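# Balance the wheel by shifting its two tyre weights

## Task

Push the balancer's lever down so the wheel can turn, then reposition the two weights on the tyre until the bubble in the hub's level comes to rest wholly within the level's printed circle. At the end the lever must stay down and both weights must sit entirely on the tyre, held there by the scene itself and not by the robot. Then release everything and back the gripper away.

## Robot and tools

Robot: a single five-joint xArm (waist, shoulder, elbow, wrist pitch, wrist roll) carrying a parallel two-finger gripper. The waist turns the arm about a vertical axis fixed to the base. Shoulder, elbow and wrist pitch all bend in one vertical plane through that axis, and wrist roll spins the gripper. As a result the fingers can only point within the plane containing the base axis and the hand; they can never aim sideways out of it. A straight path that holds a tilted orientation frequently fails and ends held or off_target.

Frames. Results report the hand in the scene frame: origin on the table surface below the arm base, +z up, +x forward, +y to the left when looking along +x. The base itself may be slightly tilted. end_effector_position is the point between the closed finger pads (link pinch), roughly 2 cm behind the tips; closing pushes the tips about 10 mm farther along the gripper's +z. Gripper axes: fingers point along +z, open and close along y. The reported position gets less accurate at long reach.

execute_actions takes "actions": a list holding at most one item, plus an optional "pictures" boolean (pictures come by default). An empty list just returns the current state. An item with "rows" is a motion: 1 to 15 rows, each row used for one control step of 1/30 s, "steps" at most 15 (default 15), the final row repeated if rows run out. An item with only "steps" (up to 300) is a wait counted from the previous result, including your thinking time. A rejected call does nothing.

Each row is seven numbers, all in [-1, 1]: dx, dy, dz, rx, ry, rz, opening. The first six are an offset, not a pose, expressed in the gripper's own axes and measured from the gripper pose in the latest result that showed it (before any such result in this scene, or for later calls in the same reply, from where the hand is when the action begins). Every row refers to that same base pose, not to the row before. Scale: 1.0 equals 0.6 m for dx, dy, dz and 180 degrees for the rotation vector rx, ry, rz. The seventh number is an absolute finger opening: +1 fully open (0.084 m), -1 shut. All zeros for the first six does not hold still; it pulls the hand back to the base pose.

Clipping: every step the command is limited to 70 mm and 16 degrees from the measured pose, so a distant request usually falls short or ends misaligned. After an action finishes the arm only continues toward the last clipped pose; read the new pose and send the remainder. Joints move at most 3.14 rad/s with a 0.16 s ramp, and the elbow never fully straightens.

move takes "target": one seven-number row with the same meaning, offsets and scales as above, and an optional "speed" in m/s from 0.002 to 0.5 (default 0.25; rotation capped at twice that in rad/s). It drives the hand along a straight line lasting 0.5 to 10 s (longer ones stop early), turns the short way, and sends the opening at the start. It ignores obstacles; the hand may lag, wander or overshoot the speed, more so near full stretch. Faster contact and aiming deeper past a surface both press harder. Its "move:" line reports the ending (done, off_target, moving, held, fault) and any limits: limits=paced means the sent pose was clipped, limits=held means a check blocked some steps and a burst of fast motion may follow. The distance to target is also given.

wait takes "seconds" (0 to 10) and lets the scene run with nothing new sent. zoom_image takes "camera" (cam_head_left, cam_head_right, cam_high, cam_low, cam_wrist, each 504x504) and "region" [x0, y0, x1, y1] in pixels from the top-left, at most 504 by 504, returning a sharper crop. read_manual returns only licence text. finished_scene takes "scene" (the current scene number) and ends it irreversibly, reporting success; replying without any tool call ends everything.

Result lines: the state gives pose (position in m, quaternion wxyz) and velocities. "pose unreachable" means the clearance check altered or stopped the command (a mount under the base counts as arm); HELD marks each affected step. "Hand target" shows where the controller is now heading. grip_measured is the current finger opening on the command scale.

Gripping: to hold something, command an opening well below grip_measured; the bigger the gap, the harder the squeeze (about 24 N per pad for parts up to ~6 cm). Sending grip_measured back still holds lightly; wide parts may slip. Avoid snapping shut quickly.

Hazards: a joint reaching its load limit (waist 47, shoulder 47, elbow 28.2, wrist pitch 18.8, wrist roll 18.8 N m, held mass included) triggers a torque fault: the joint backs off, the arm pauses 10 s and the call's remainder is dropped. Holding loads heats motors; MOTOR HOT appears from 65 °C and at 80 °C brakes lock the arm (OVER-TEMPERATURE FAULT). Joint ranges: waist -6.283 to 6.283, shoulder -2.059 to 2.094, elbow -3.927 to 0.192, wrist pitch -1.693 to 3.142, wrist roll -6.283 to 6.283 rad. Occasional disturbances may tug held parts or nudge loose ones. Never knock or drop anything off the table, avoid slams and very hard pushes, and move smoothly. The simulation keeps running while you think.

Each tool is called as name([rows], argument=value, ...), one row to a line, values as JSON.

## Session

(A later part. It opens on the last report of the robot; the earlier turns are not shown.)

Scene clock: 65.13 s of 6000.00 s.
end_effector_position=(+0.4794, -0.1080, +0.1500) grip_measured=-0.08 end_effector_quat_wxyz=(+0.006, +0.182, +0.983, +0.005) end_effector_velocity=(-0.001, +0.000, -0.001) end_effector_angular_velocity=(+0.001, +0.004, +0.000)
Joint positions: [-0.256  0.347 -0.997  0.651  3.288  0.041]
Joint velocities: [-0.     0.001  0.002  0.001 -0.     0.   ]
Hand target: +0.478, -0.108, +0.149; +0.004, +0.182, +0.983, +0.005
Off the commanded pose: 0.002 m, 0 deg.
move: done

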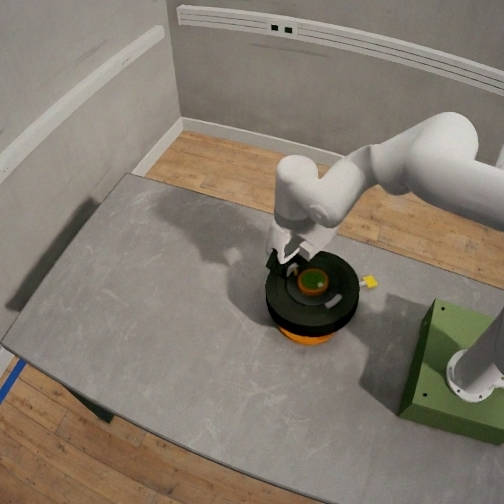

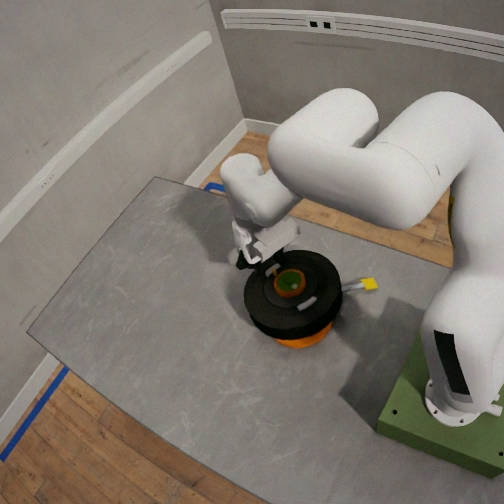

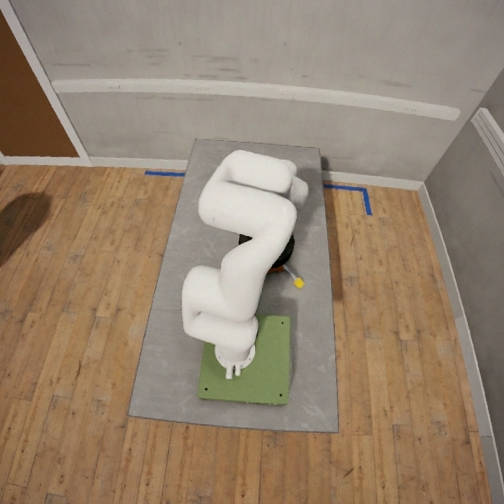

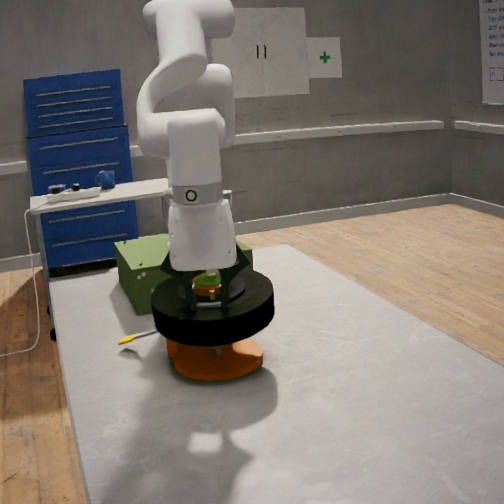

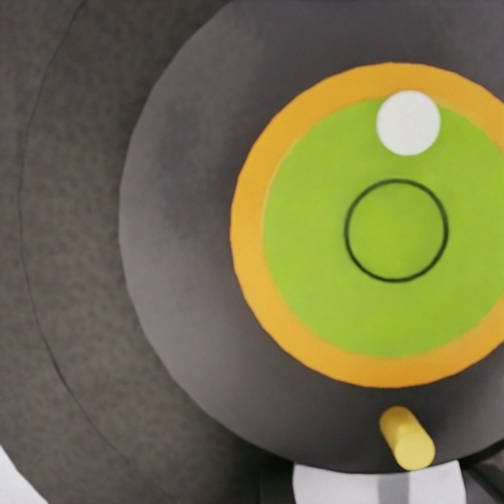

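move(target=[0, 0, -0.115, 0, 0, 0, -0.4], speed=0.05)

wait(seconds=1.5)

Scene clock: 69.40 s of 6000.00 s.
end_effector_position=(+0.4783, -0.1084, +0.2187) grip_measured=-0.09 end_effector_quat_wxyz=(+0.005, +0.182, +0.983, +0.005) end_effector_velocity=(-0.001, +0.000, +0.000) end_effector_angular_velocity=(+0.001, +0.003, +0.000)
Joint positions: [-0.256  0.209 -1.036  0.829  3.288  0.04 ]
Joint velocities: [ 0.    -0.    -0.001  0.004  0.     0.   ]
Hand target: +0.478, -0.108, +0.219; +0.006, +0.182, +0.983, +0.005
Off the commanded pose: 0.000 m, 0 deg.
move: done

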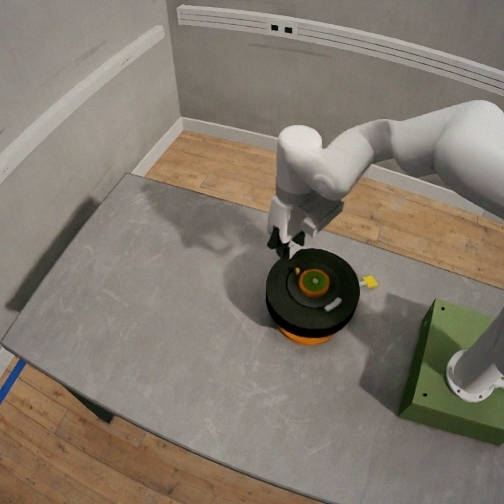

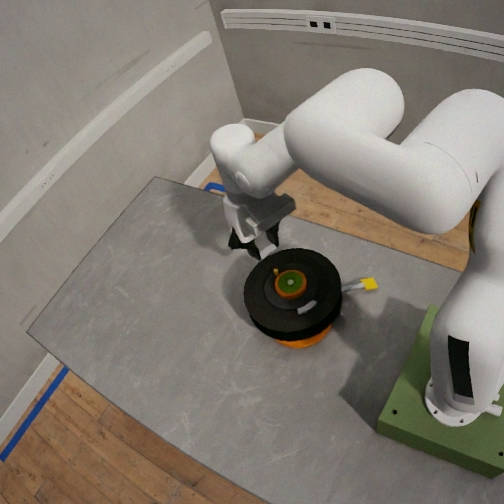

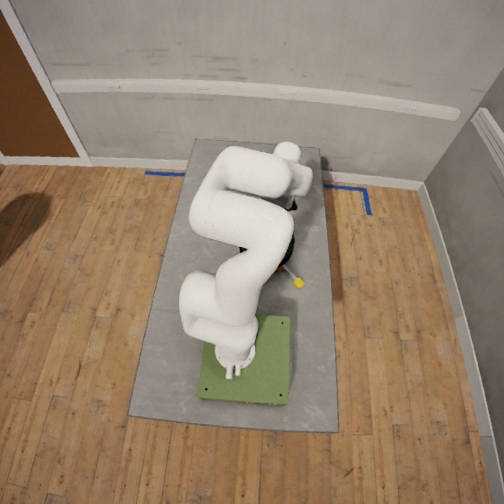

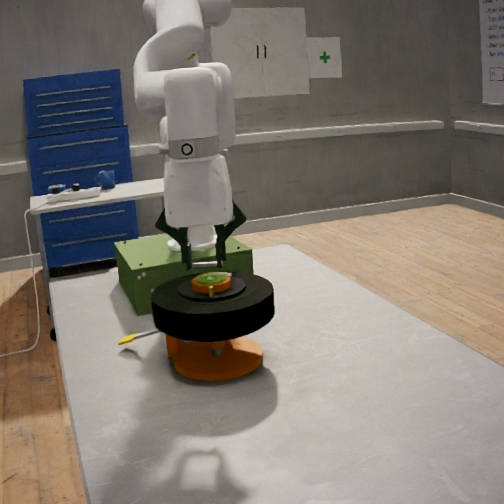

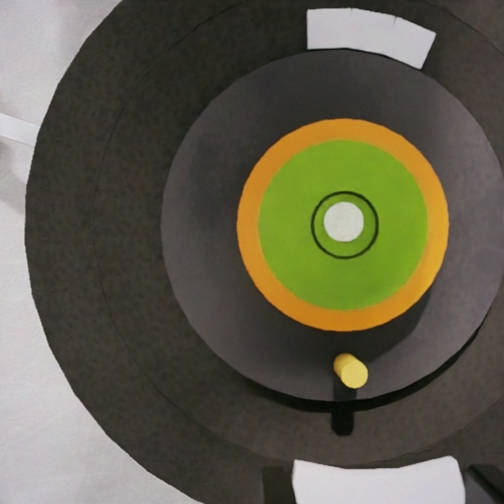

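Scene clock: 70.90 s of 6000.00 s.
end_effector_position=(+0.4785, -0.1085, +0.2190) grip_measured=-0.09 end_effector_quat_wxyz=(+0.006, +0.182, +0.983, +0.005) end_effector_velocity=(-0.000, +0.000, -0.000) end_effector_angular_velocity=(+0.000, +0.001, +0.000)
Joint positions: [-0.256  0.208 -1.037  0.829  3.288  0.04 ]
Joint velocities: [ 0.     0.002 -0.001  0.     0.    -0.   ]
Hand target: +0.478, -0.108, +0.219; +0.006, +0.182, +0.983, +0.005
Off the commanded pose: 0.000 m, 0 deg.
Steps of this call (steps 1 to 45: nothing new was sent). Readings (end_effector_position):
1: (+0.4783, -0.1084, +0.2187)
2: (+0.4783, -0.1084, +0.2188)
4: (+0.4784, -0.1084, +0.2188)
8: (+0.4784, -0.1085, +0.2189)
45: the state above

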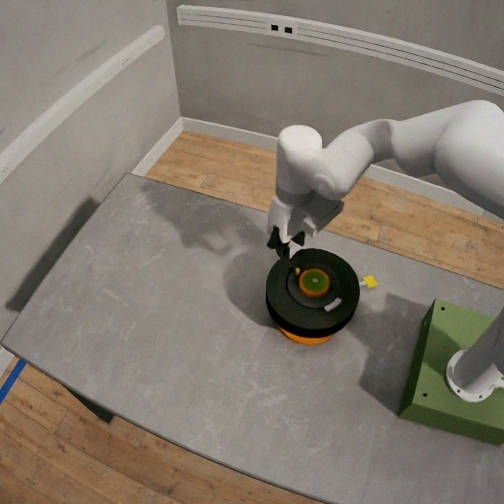

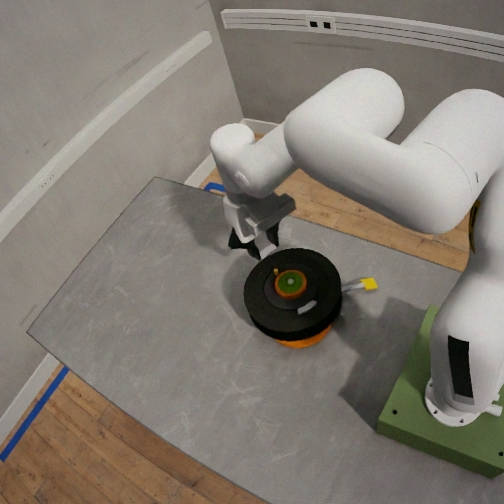

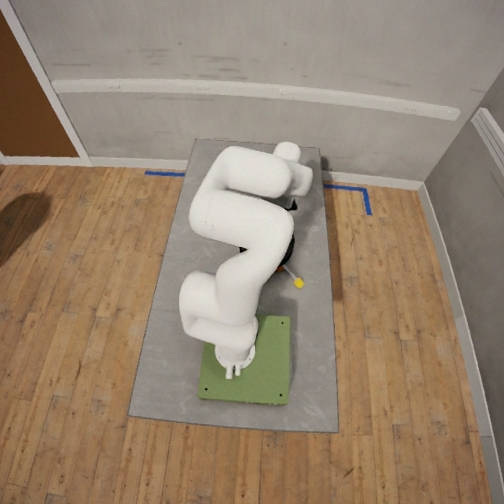

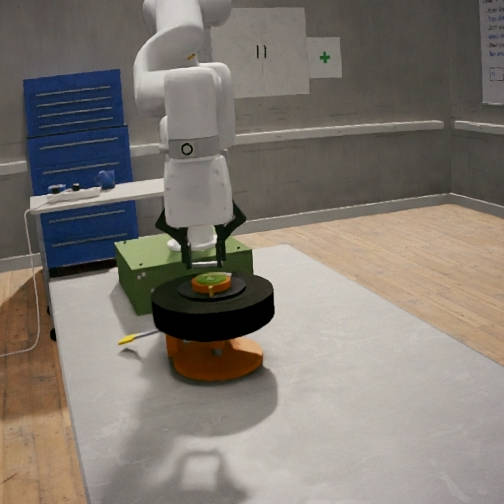

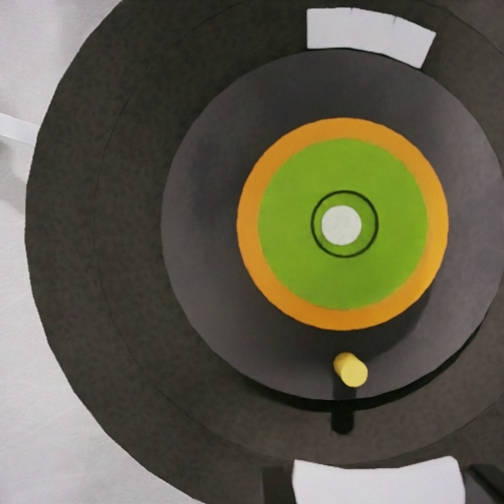

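move(target=[0.178, 0.114, 0.057, 0, 0, -0.633, -0.4], speed=0.3)

Scene clock: 89.73 s of 6000.00 s.
end_effector_position=(+0.4037, -0.0062, +0.1845) grip_measured=-0.09 end_effector_quat_wxyz=(-0.007, +0.725, -0.689, +0.002) end_effector_velocity=(-0.000, +0.000, +0.000) end_effector_angular_velocity=(-0.000, +0.000, +0.005)
Joint positions: [-0.049  0.02  -0.673  0.654  1.506  0.04 ]
Joint velocities: [ 0.    -0.001  0.     0.001 -0.004 -0.   ]
Hand target: +0.404, -0.006, +0.184; -0.007, +0.725, -0.689, +0.002
Off the commanded pose: 0.000 m, 0 deg.
After step 90, 12.07 s passed at rest.
move: done

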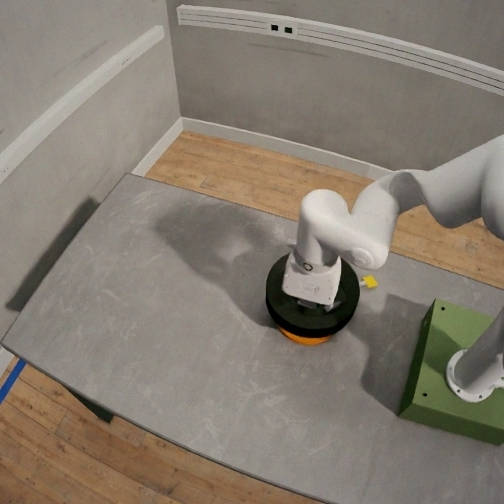

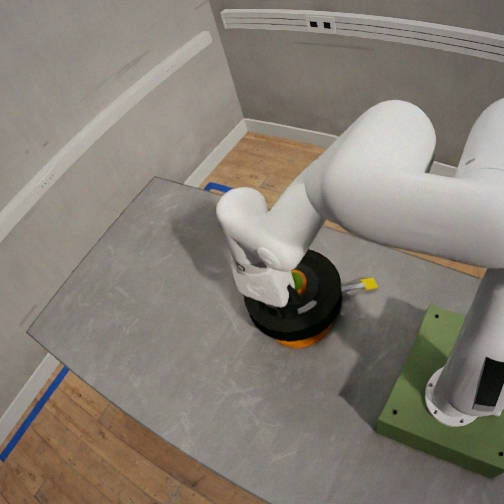

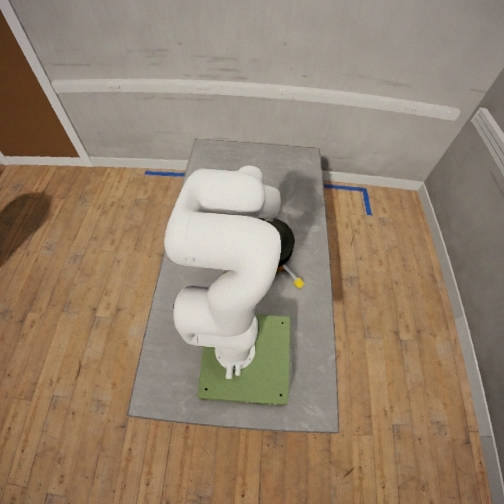

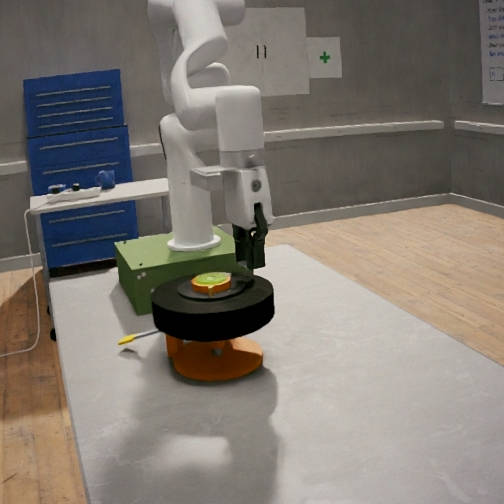

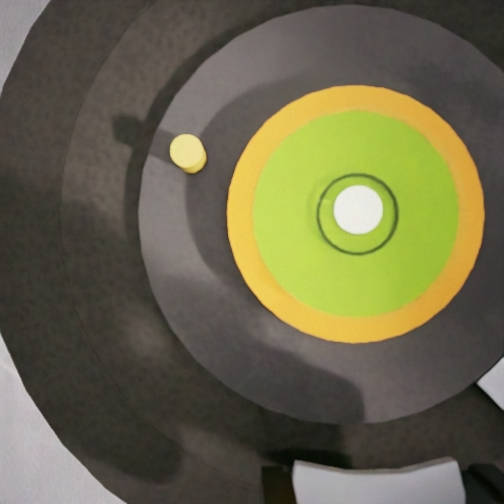

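move(target=[0.0045, -0.0037, 0.02, 0, 0, 0, -0.4], speed=0.03)

move(target=[0, 0, 0.0225, 0, 0, 0, -0.4], speed=0.015)

Scene clock: 97.80 s of 6000.00 s.
end_effector_position=(+0.4063, -0.0087, +0.1726) grip_measured=-0.09 end_effector_quat_wxyz=(-0.007, +0.725, -0.689, +0.002) end_effector_velocity=(+0.001, -0.000, +0.000) end_effector_angular_velocity=(-0.000, -0.004, +0.000)
Joint positions: [-0.055  0.057 -0.675  0.618  1.5    0.04 ]
Joint velocities: [-0.     0.001 -0.002 -0.003 -0.    -0.   ]
Hand target: +0.406, -0.009, +0.173; -0.007, +0.725, -0.689, +0.002
Off the commanded pose: 0.000 m, 0 deg.
After step 90, 4.33 s passed at rest.
move: done

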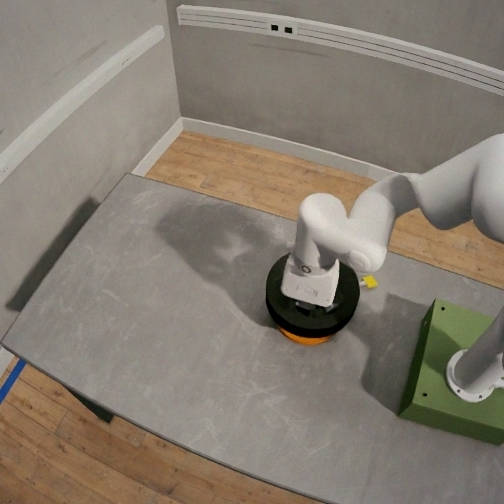

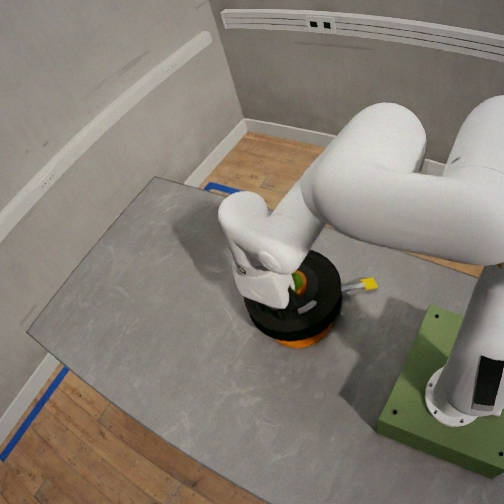

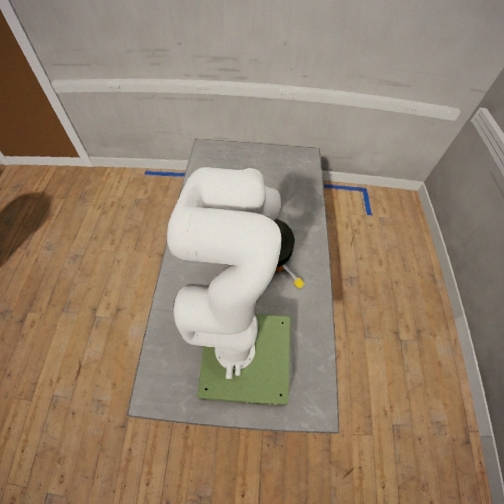

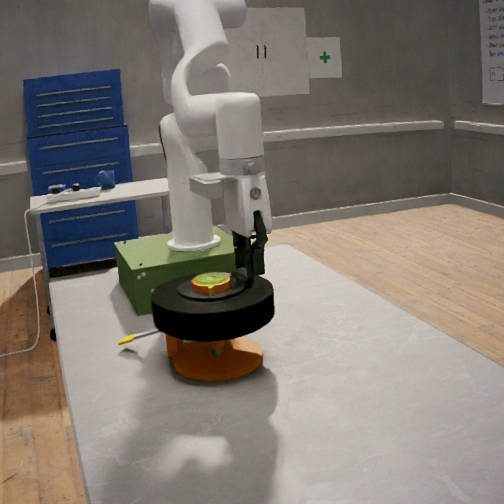

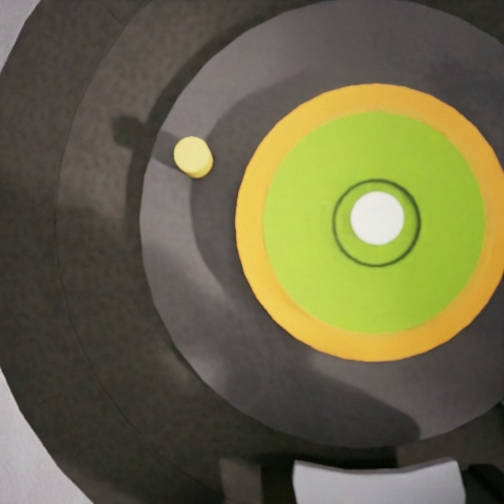

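Scene clock: 98.93 s of 6000.00 s.
end_effector_position=(+0.4064, -0.0086, +0.1592) grip_measured=-0.09 end_effector_quat_wxyz=(-0.007, +0.725, -0.689, +0.002) end_effector_velocity=(+0.001, -0.000, +0.000) end_effector_angular_velocity=(-0.000, -0.003, -0.000)
Joint positions: [-0.055  0.093 -0.669  0.576  1.5    0.04 ]
Joint velocities: [-0.     0.001 -0.001 -0.003  0.    -0.   ]
Hand target: +0.406, -0.009, +0.159; -0.007, +0.725, -0.689, +0.002
Off the commanded pose: 0.000 m, 0 deg.
move: done

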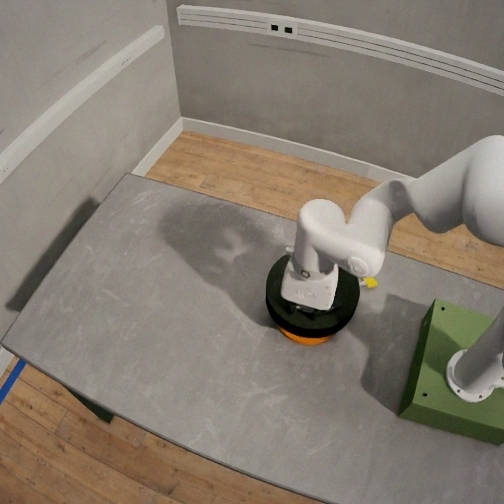

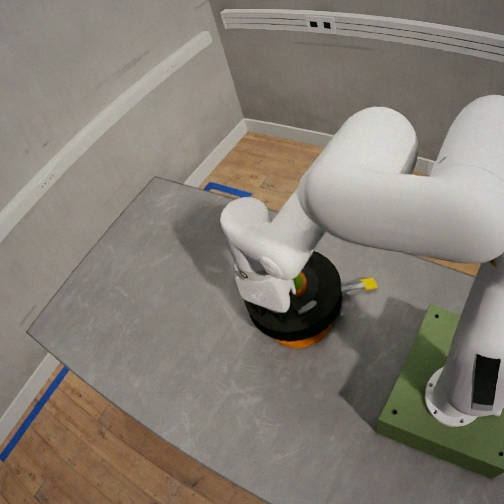

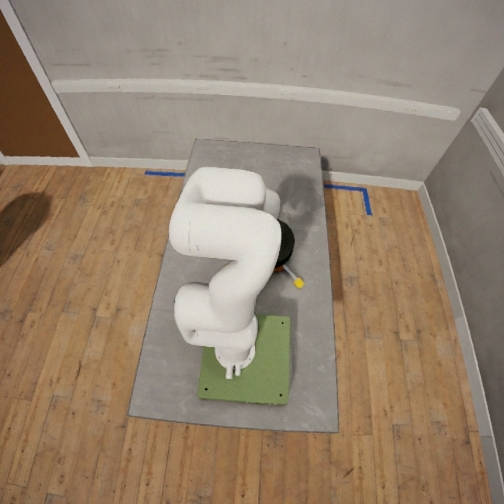

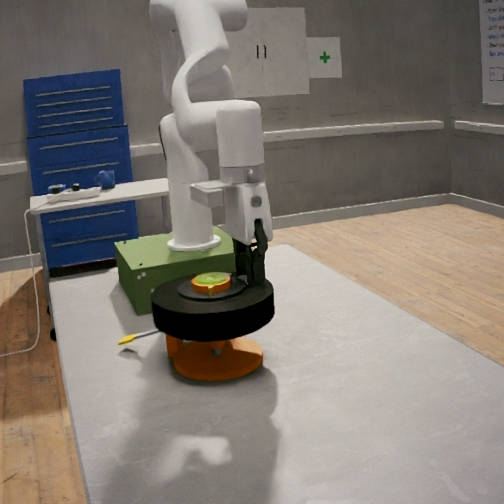

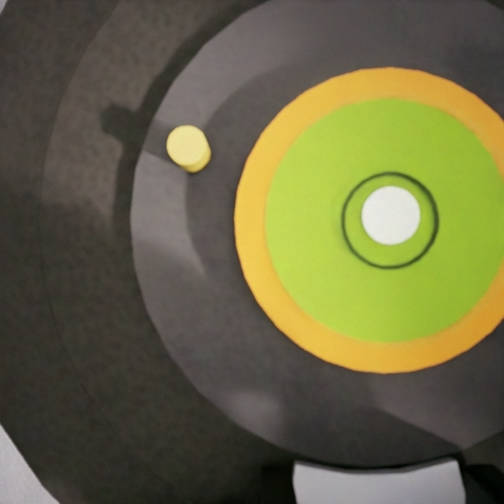

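move(target=[0, 0, 0.0055, 0, 0, 0, -0.4], speed=0.006)

Scene clock: 100.93 s of 6000.00 s.
end_effector_position=(+0.4065, -0.0085, +0.1559) grip_measured=-0.09 end_effector_quat_wxyz=(-0.007, +0.725, -0.689, +0.002) end_effector_velocity=(+0.000, +0.000, +0.000) end_effector_angular_velocity=(-0.000, -0.002, +0.000)
Joint positions: [-0.055  0.102 -0.668  0.566  1.5    0.04 ]
Joint velocities: [ 0.     0.001 -0.    -0.002 -0.     0.   ]
Hand target: +0.406, -0.009, +0.156; -0.007, +0.725, -0.689, +0.002
Off the commanded pose: 0.000 m, 0 deg.
move: done

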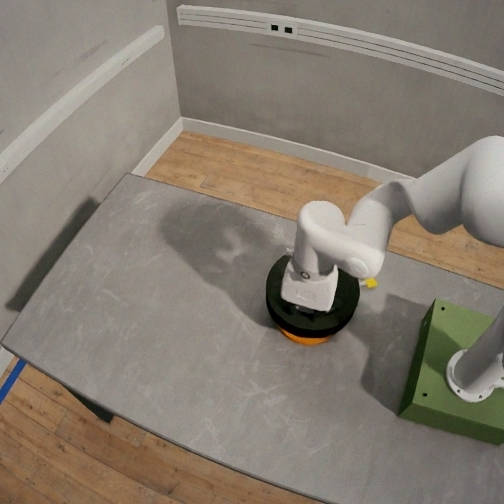

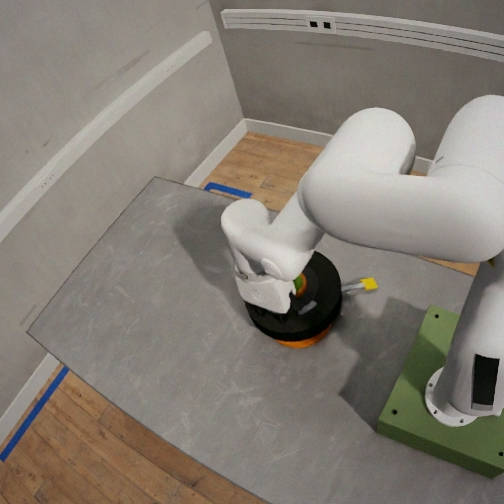

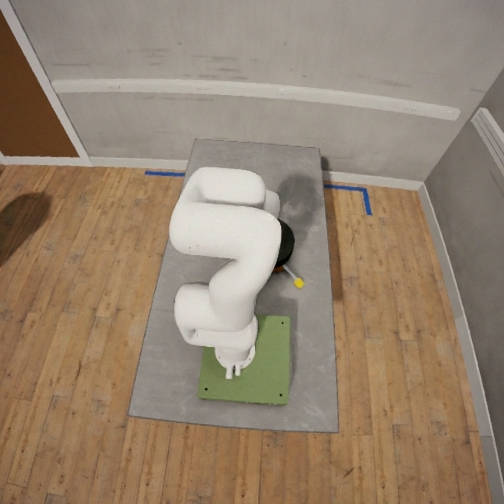

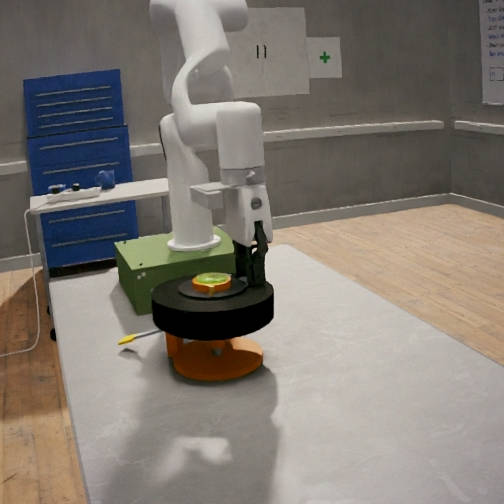

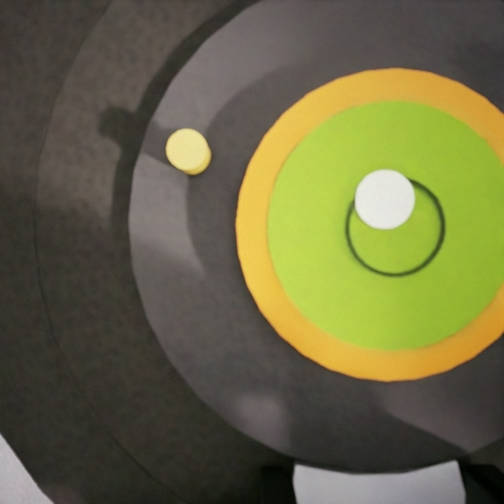

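move(target=[0, 0, 0, 0, 0, 0, 0.25], speed=0.01)

move(target=[0, 0, -0.05, 0, 0, 0, 0.25], speed=0.05)

Scene clock: 104.37 s of 6000.00 s.
end_effector_position=(+0.4065, -0.0085, +0.1559) grip_measured=+0.24 end_effector_quat_wxyz=(-0.007, +0.725, -0.689, +0.002) end_effector_velocity=(-0.001, +0.000, -0.001) end_effector_angular_velocity=(+0.000, +0.003, -0.000)
Joint positions: [-0.055  0.102 -0.668  0.566  1.5    0.054]
Joint velocities: [-0.     0.001  0.002  0.     0.     0.   ]
Hand target: +0.406, -0.009, +0.156; -0.007, +0.725, -0.689, +0.002
Off the commanded pose: 0.000 m, 0 deg.
move: done

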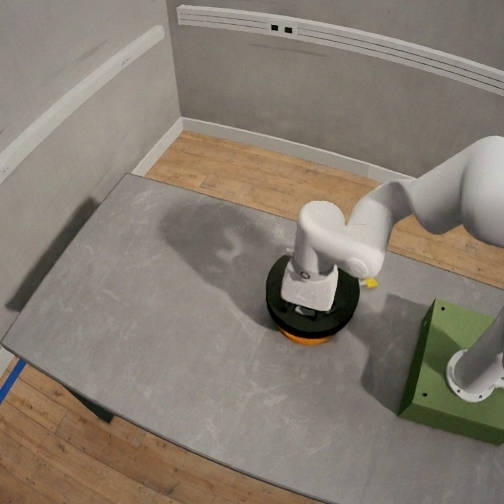

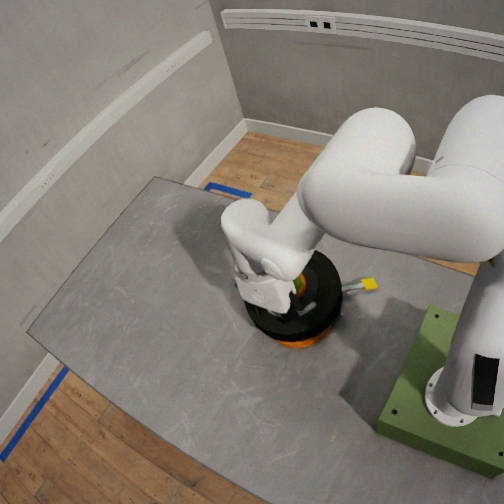

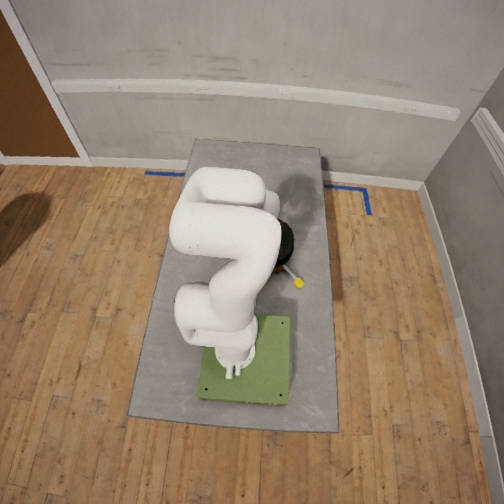

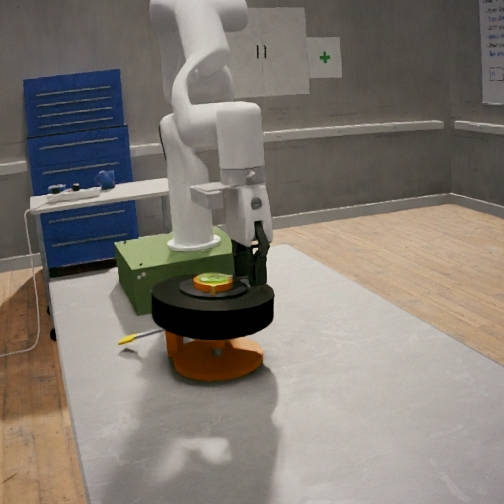

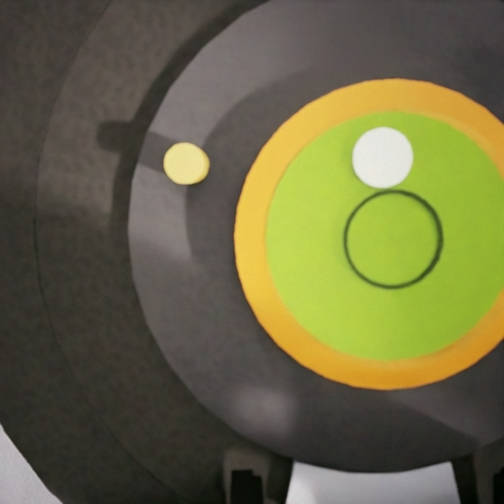

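Scene clock: 105.27 s of 6000.00 s.
end_effector_position=(+0.4059, -0.0087, +0.1857) grip_measured=+0.24 end_effector_quat_wxyz=(-0.007, +0.725, -0.689, +0.002) end_effector_velocity=(-0.000, +0.000, +0.001) end_effector_angular_velocity=(+0.000, +0.001, +0.000)
Joint positions: [-0.055  0.024 -0.683  0.66   1.5    0.054]
Joint velocities: [ 0.    -0.001 -0.001  0.004 -0.    -0.   ]
Hand target: +0.406, -0.009, +0.186; -0.007, +0.725, -0.689, +0.002
Off the commanded pose: 0.000 m, 0 deg.
move: done

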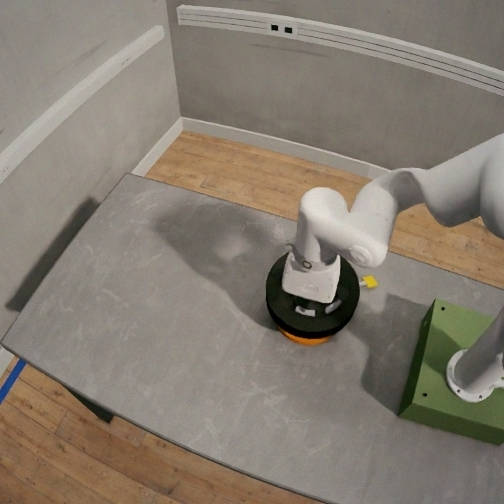

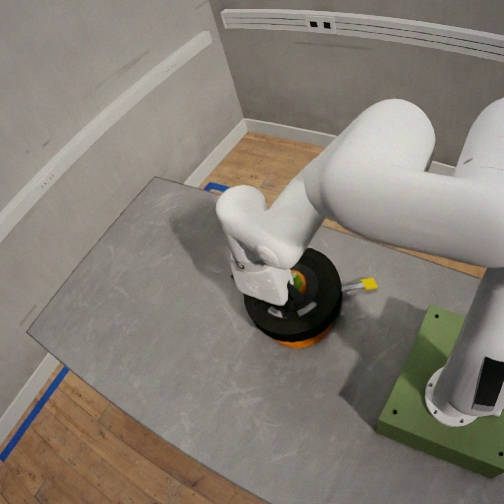

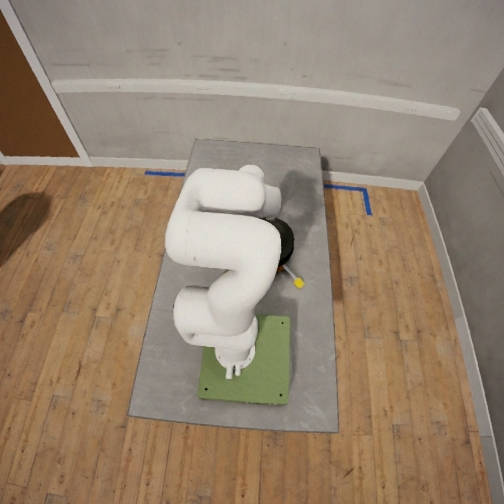

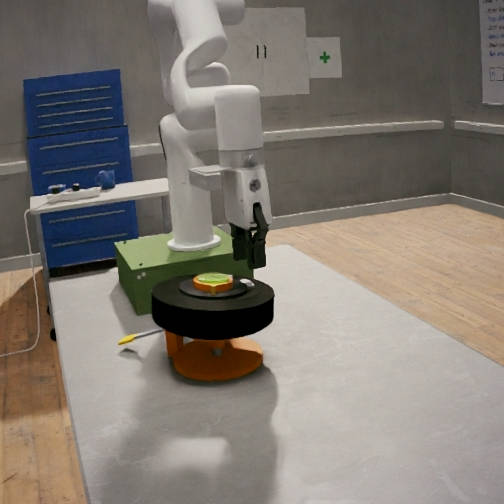

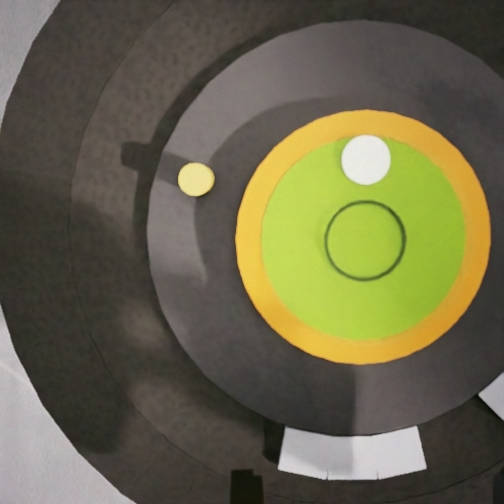

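move(target=[0.0563, 0.1043, 0.009, 0, 0, -0.3167, 0.25], speed=0.3)

Scene clock: 110.90 s of 6000.00 s.
end_effector_position=(+0.3454, -0.0457, +0.1793) grip_measured=+0.24 end_effector_quat_wxyz=(-0.005, +0.966, -0.260, +0.005) end_effector_velocity=(-0.001, -0.000, -0.001) end_effector_angular_velocity=(+0.000, +0.002, +0.005)
Joint positions: [-0.165 -0.143 -0.472  0.617  0.396  0.054]
Joint velocities: [-0.001  0.     0.001  0.001 -0.006 -0.   ]
Hand target: +0.345, -0.046, +0.179; -0.005, +0.966, -0.260, +0.005
Off the commanded pose: 0.000 m, 0 deg.
After step 90, 0.53 s passed at rest.
move: done

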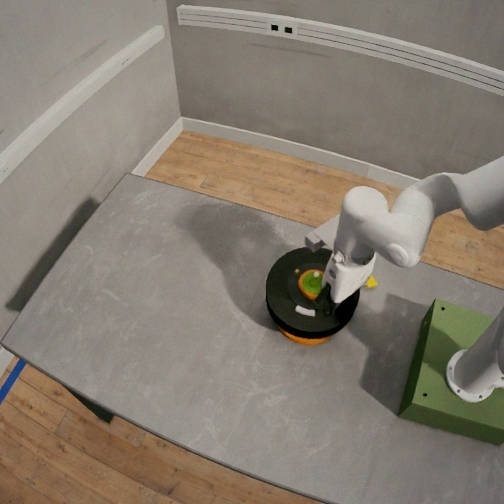

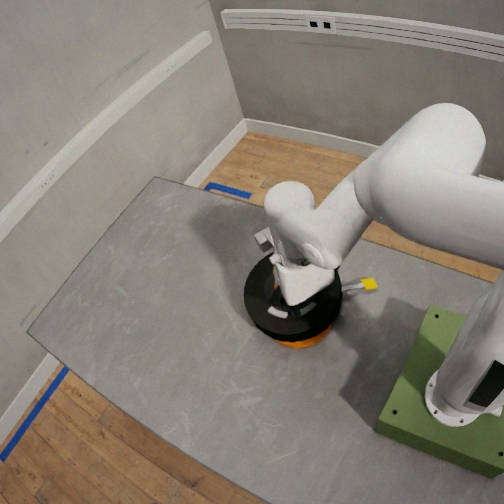

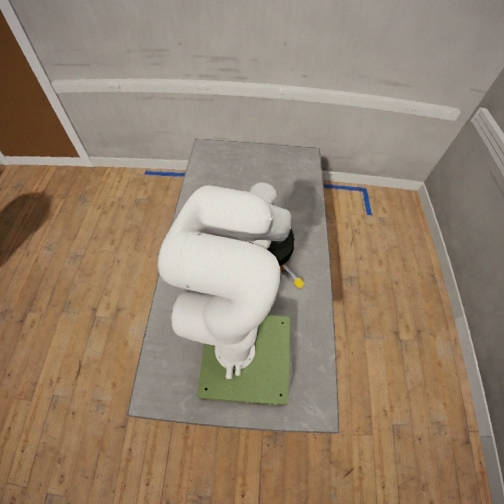

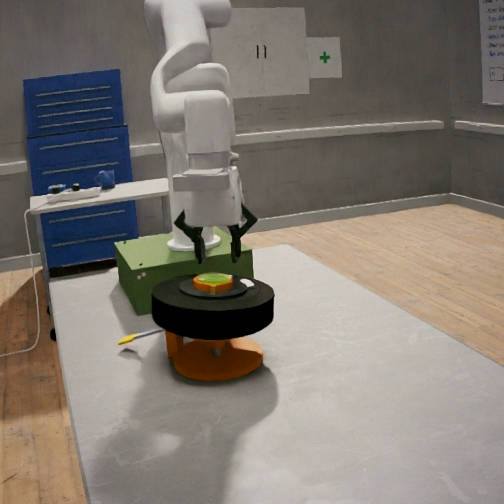

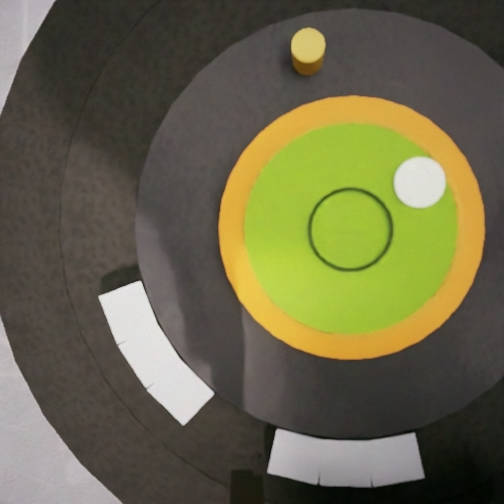

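move(target=[0.0017, -0.005, 0.02, 0, 0, 0, 0.2], speed=0.03)

move(target=[0, 0, 0.024, 0, 0, 0, 0.2], speed=0.015)

Scene clock: 117.27 s of 6000.00 s.
end_effector_position=(+0.3479, -0.0435, +0.1674) grip_measured=+0.19 end_effector_quat_wxyz=(-0.005, +0.966, -0.260, +0.005) end_effector_velocity=(+0.001, +0.000, -0.000) end_effector_angular_velocity=(-0.000, -0.003, -0.000)
Joint positions: [-0.158 -0.1   -0.472  0.573  0.403  0.052]
Joint velocities: [ 0.001  0.002 -0.001 -0.003  0.001  0.   ]
Hand target: +0.348, -0.044, +0.167; -0.005, +0.966, -0.260, +0.005
Off the commanded pose: 0.000 m, 0 deg.
After step 90, 2.63 s passed at rest.
move: done

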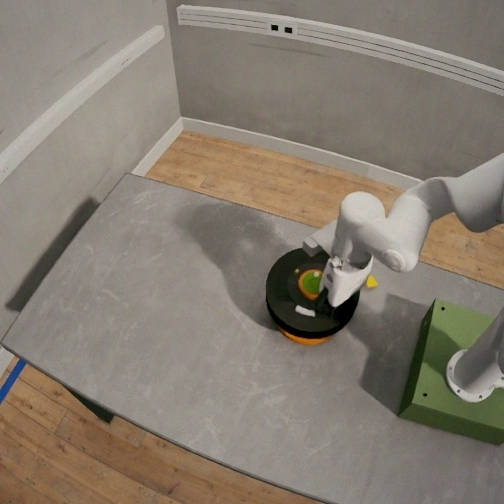

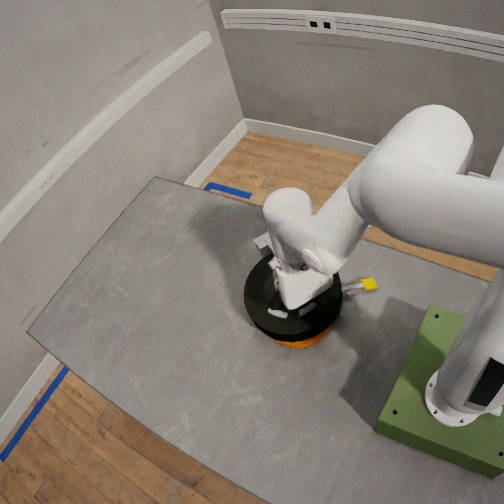

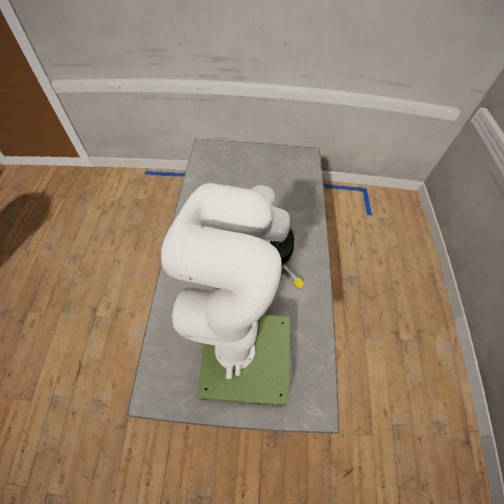

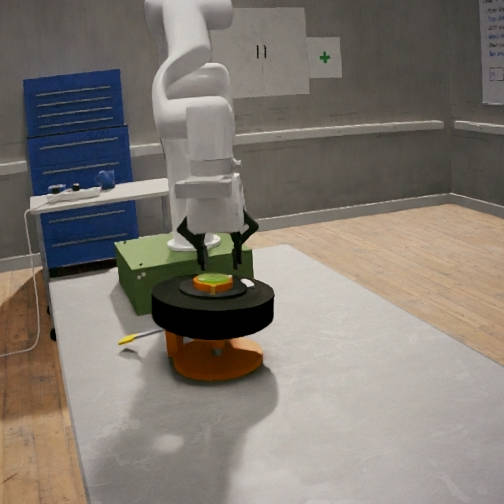

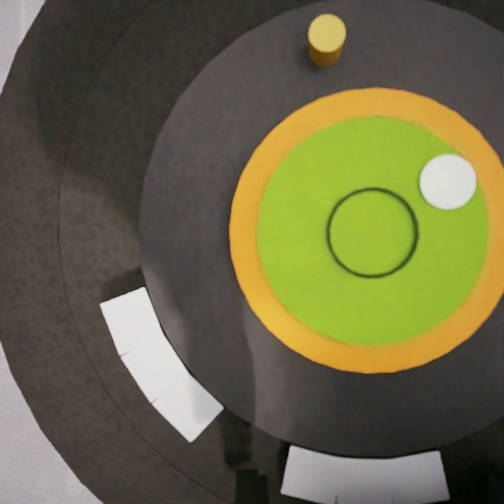

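Scene clock: 118.43 s of 6000.00 s.
end_effector_position=(+0.3481, -0.0434, +0.1531) grip_measured=+0.19 end_effector_quat_wxyz=(-0.005, +0.966, -0.260, +0.005) end_effector_velocity=(+0.001, -0.000, -0.000) end_effector_angular_velocity=(-0.000, -0.002, -0.001)
Joint positions: [-0.158 -0.054 -0.466  0.52   0.403  0.052]
Joint velocities: [-0.001  0.003 -0.001 -0.004  0.     0.   ]
Hand target: +0.348, -0.043, +0.153; -0.005, +0.966, -0.260, +0.005
Off the commanded pose: 0.000 m, 0 deg.
move: done

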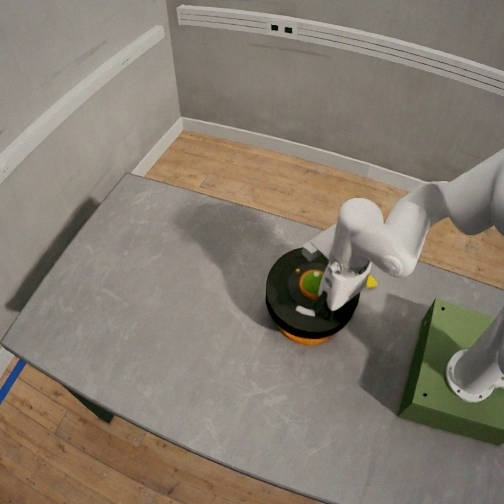

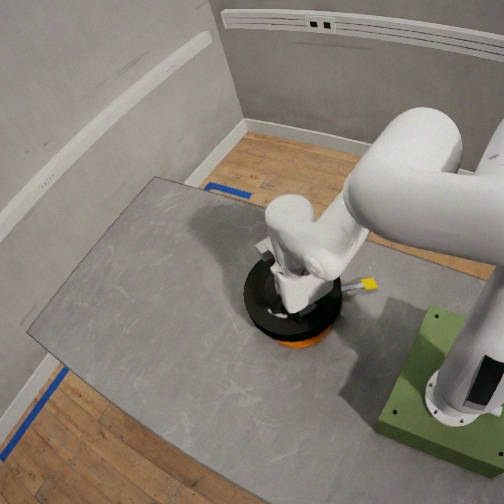

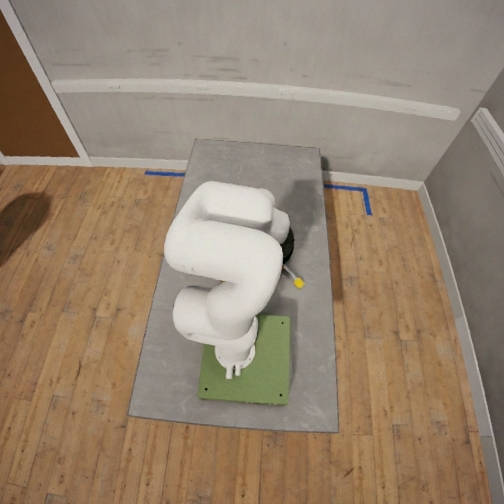

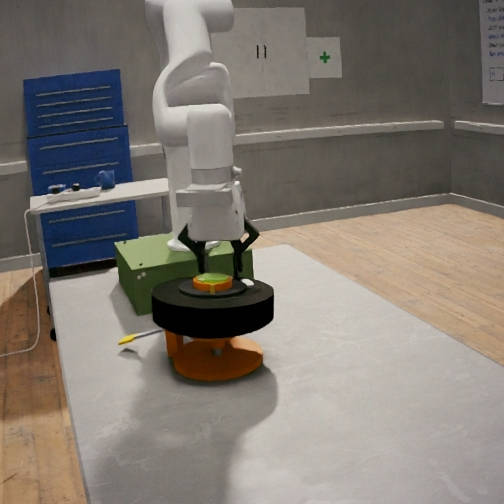

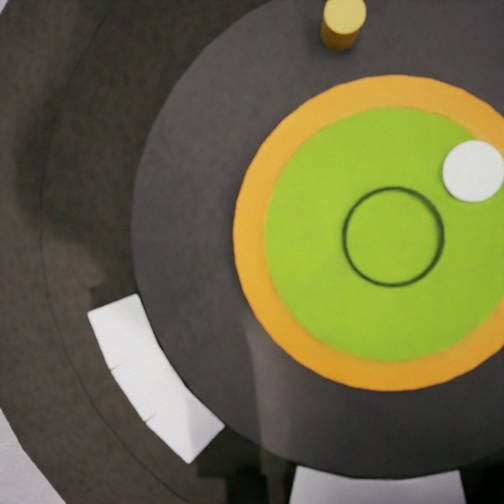

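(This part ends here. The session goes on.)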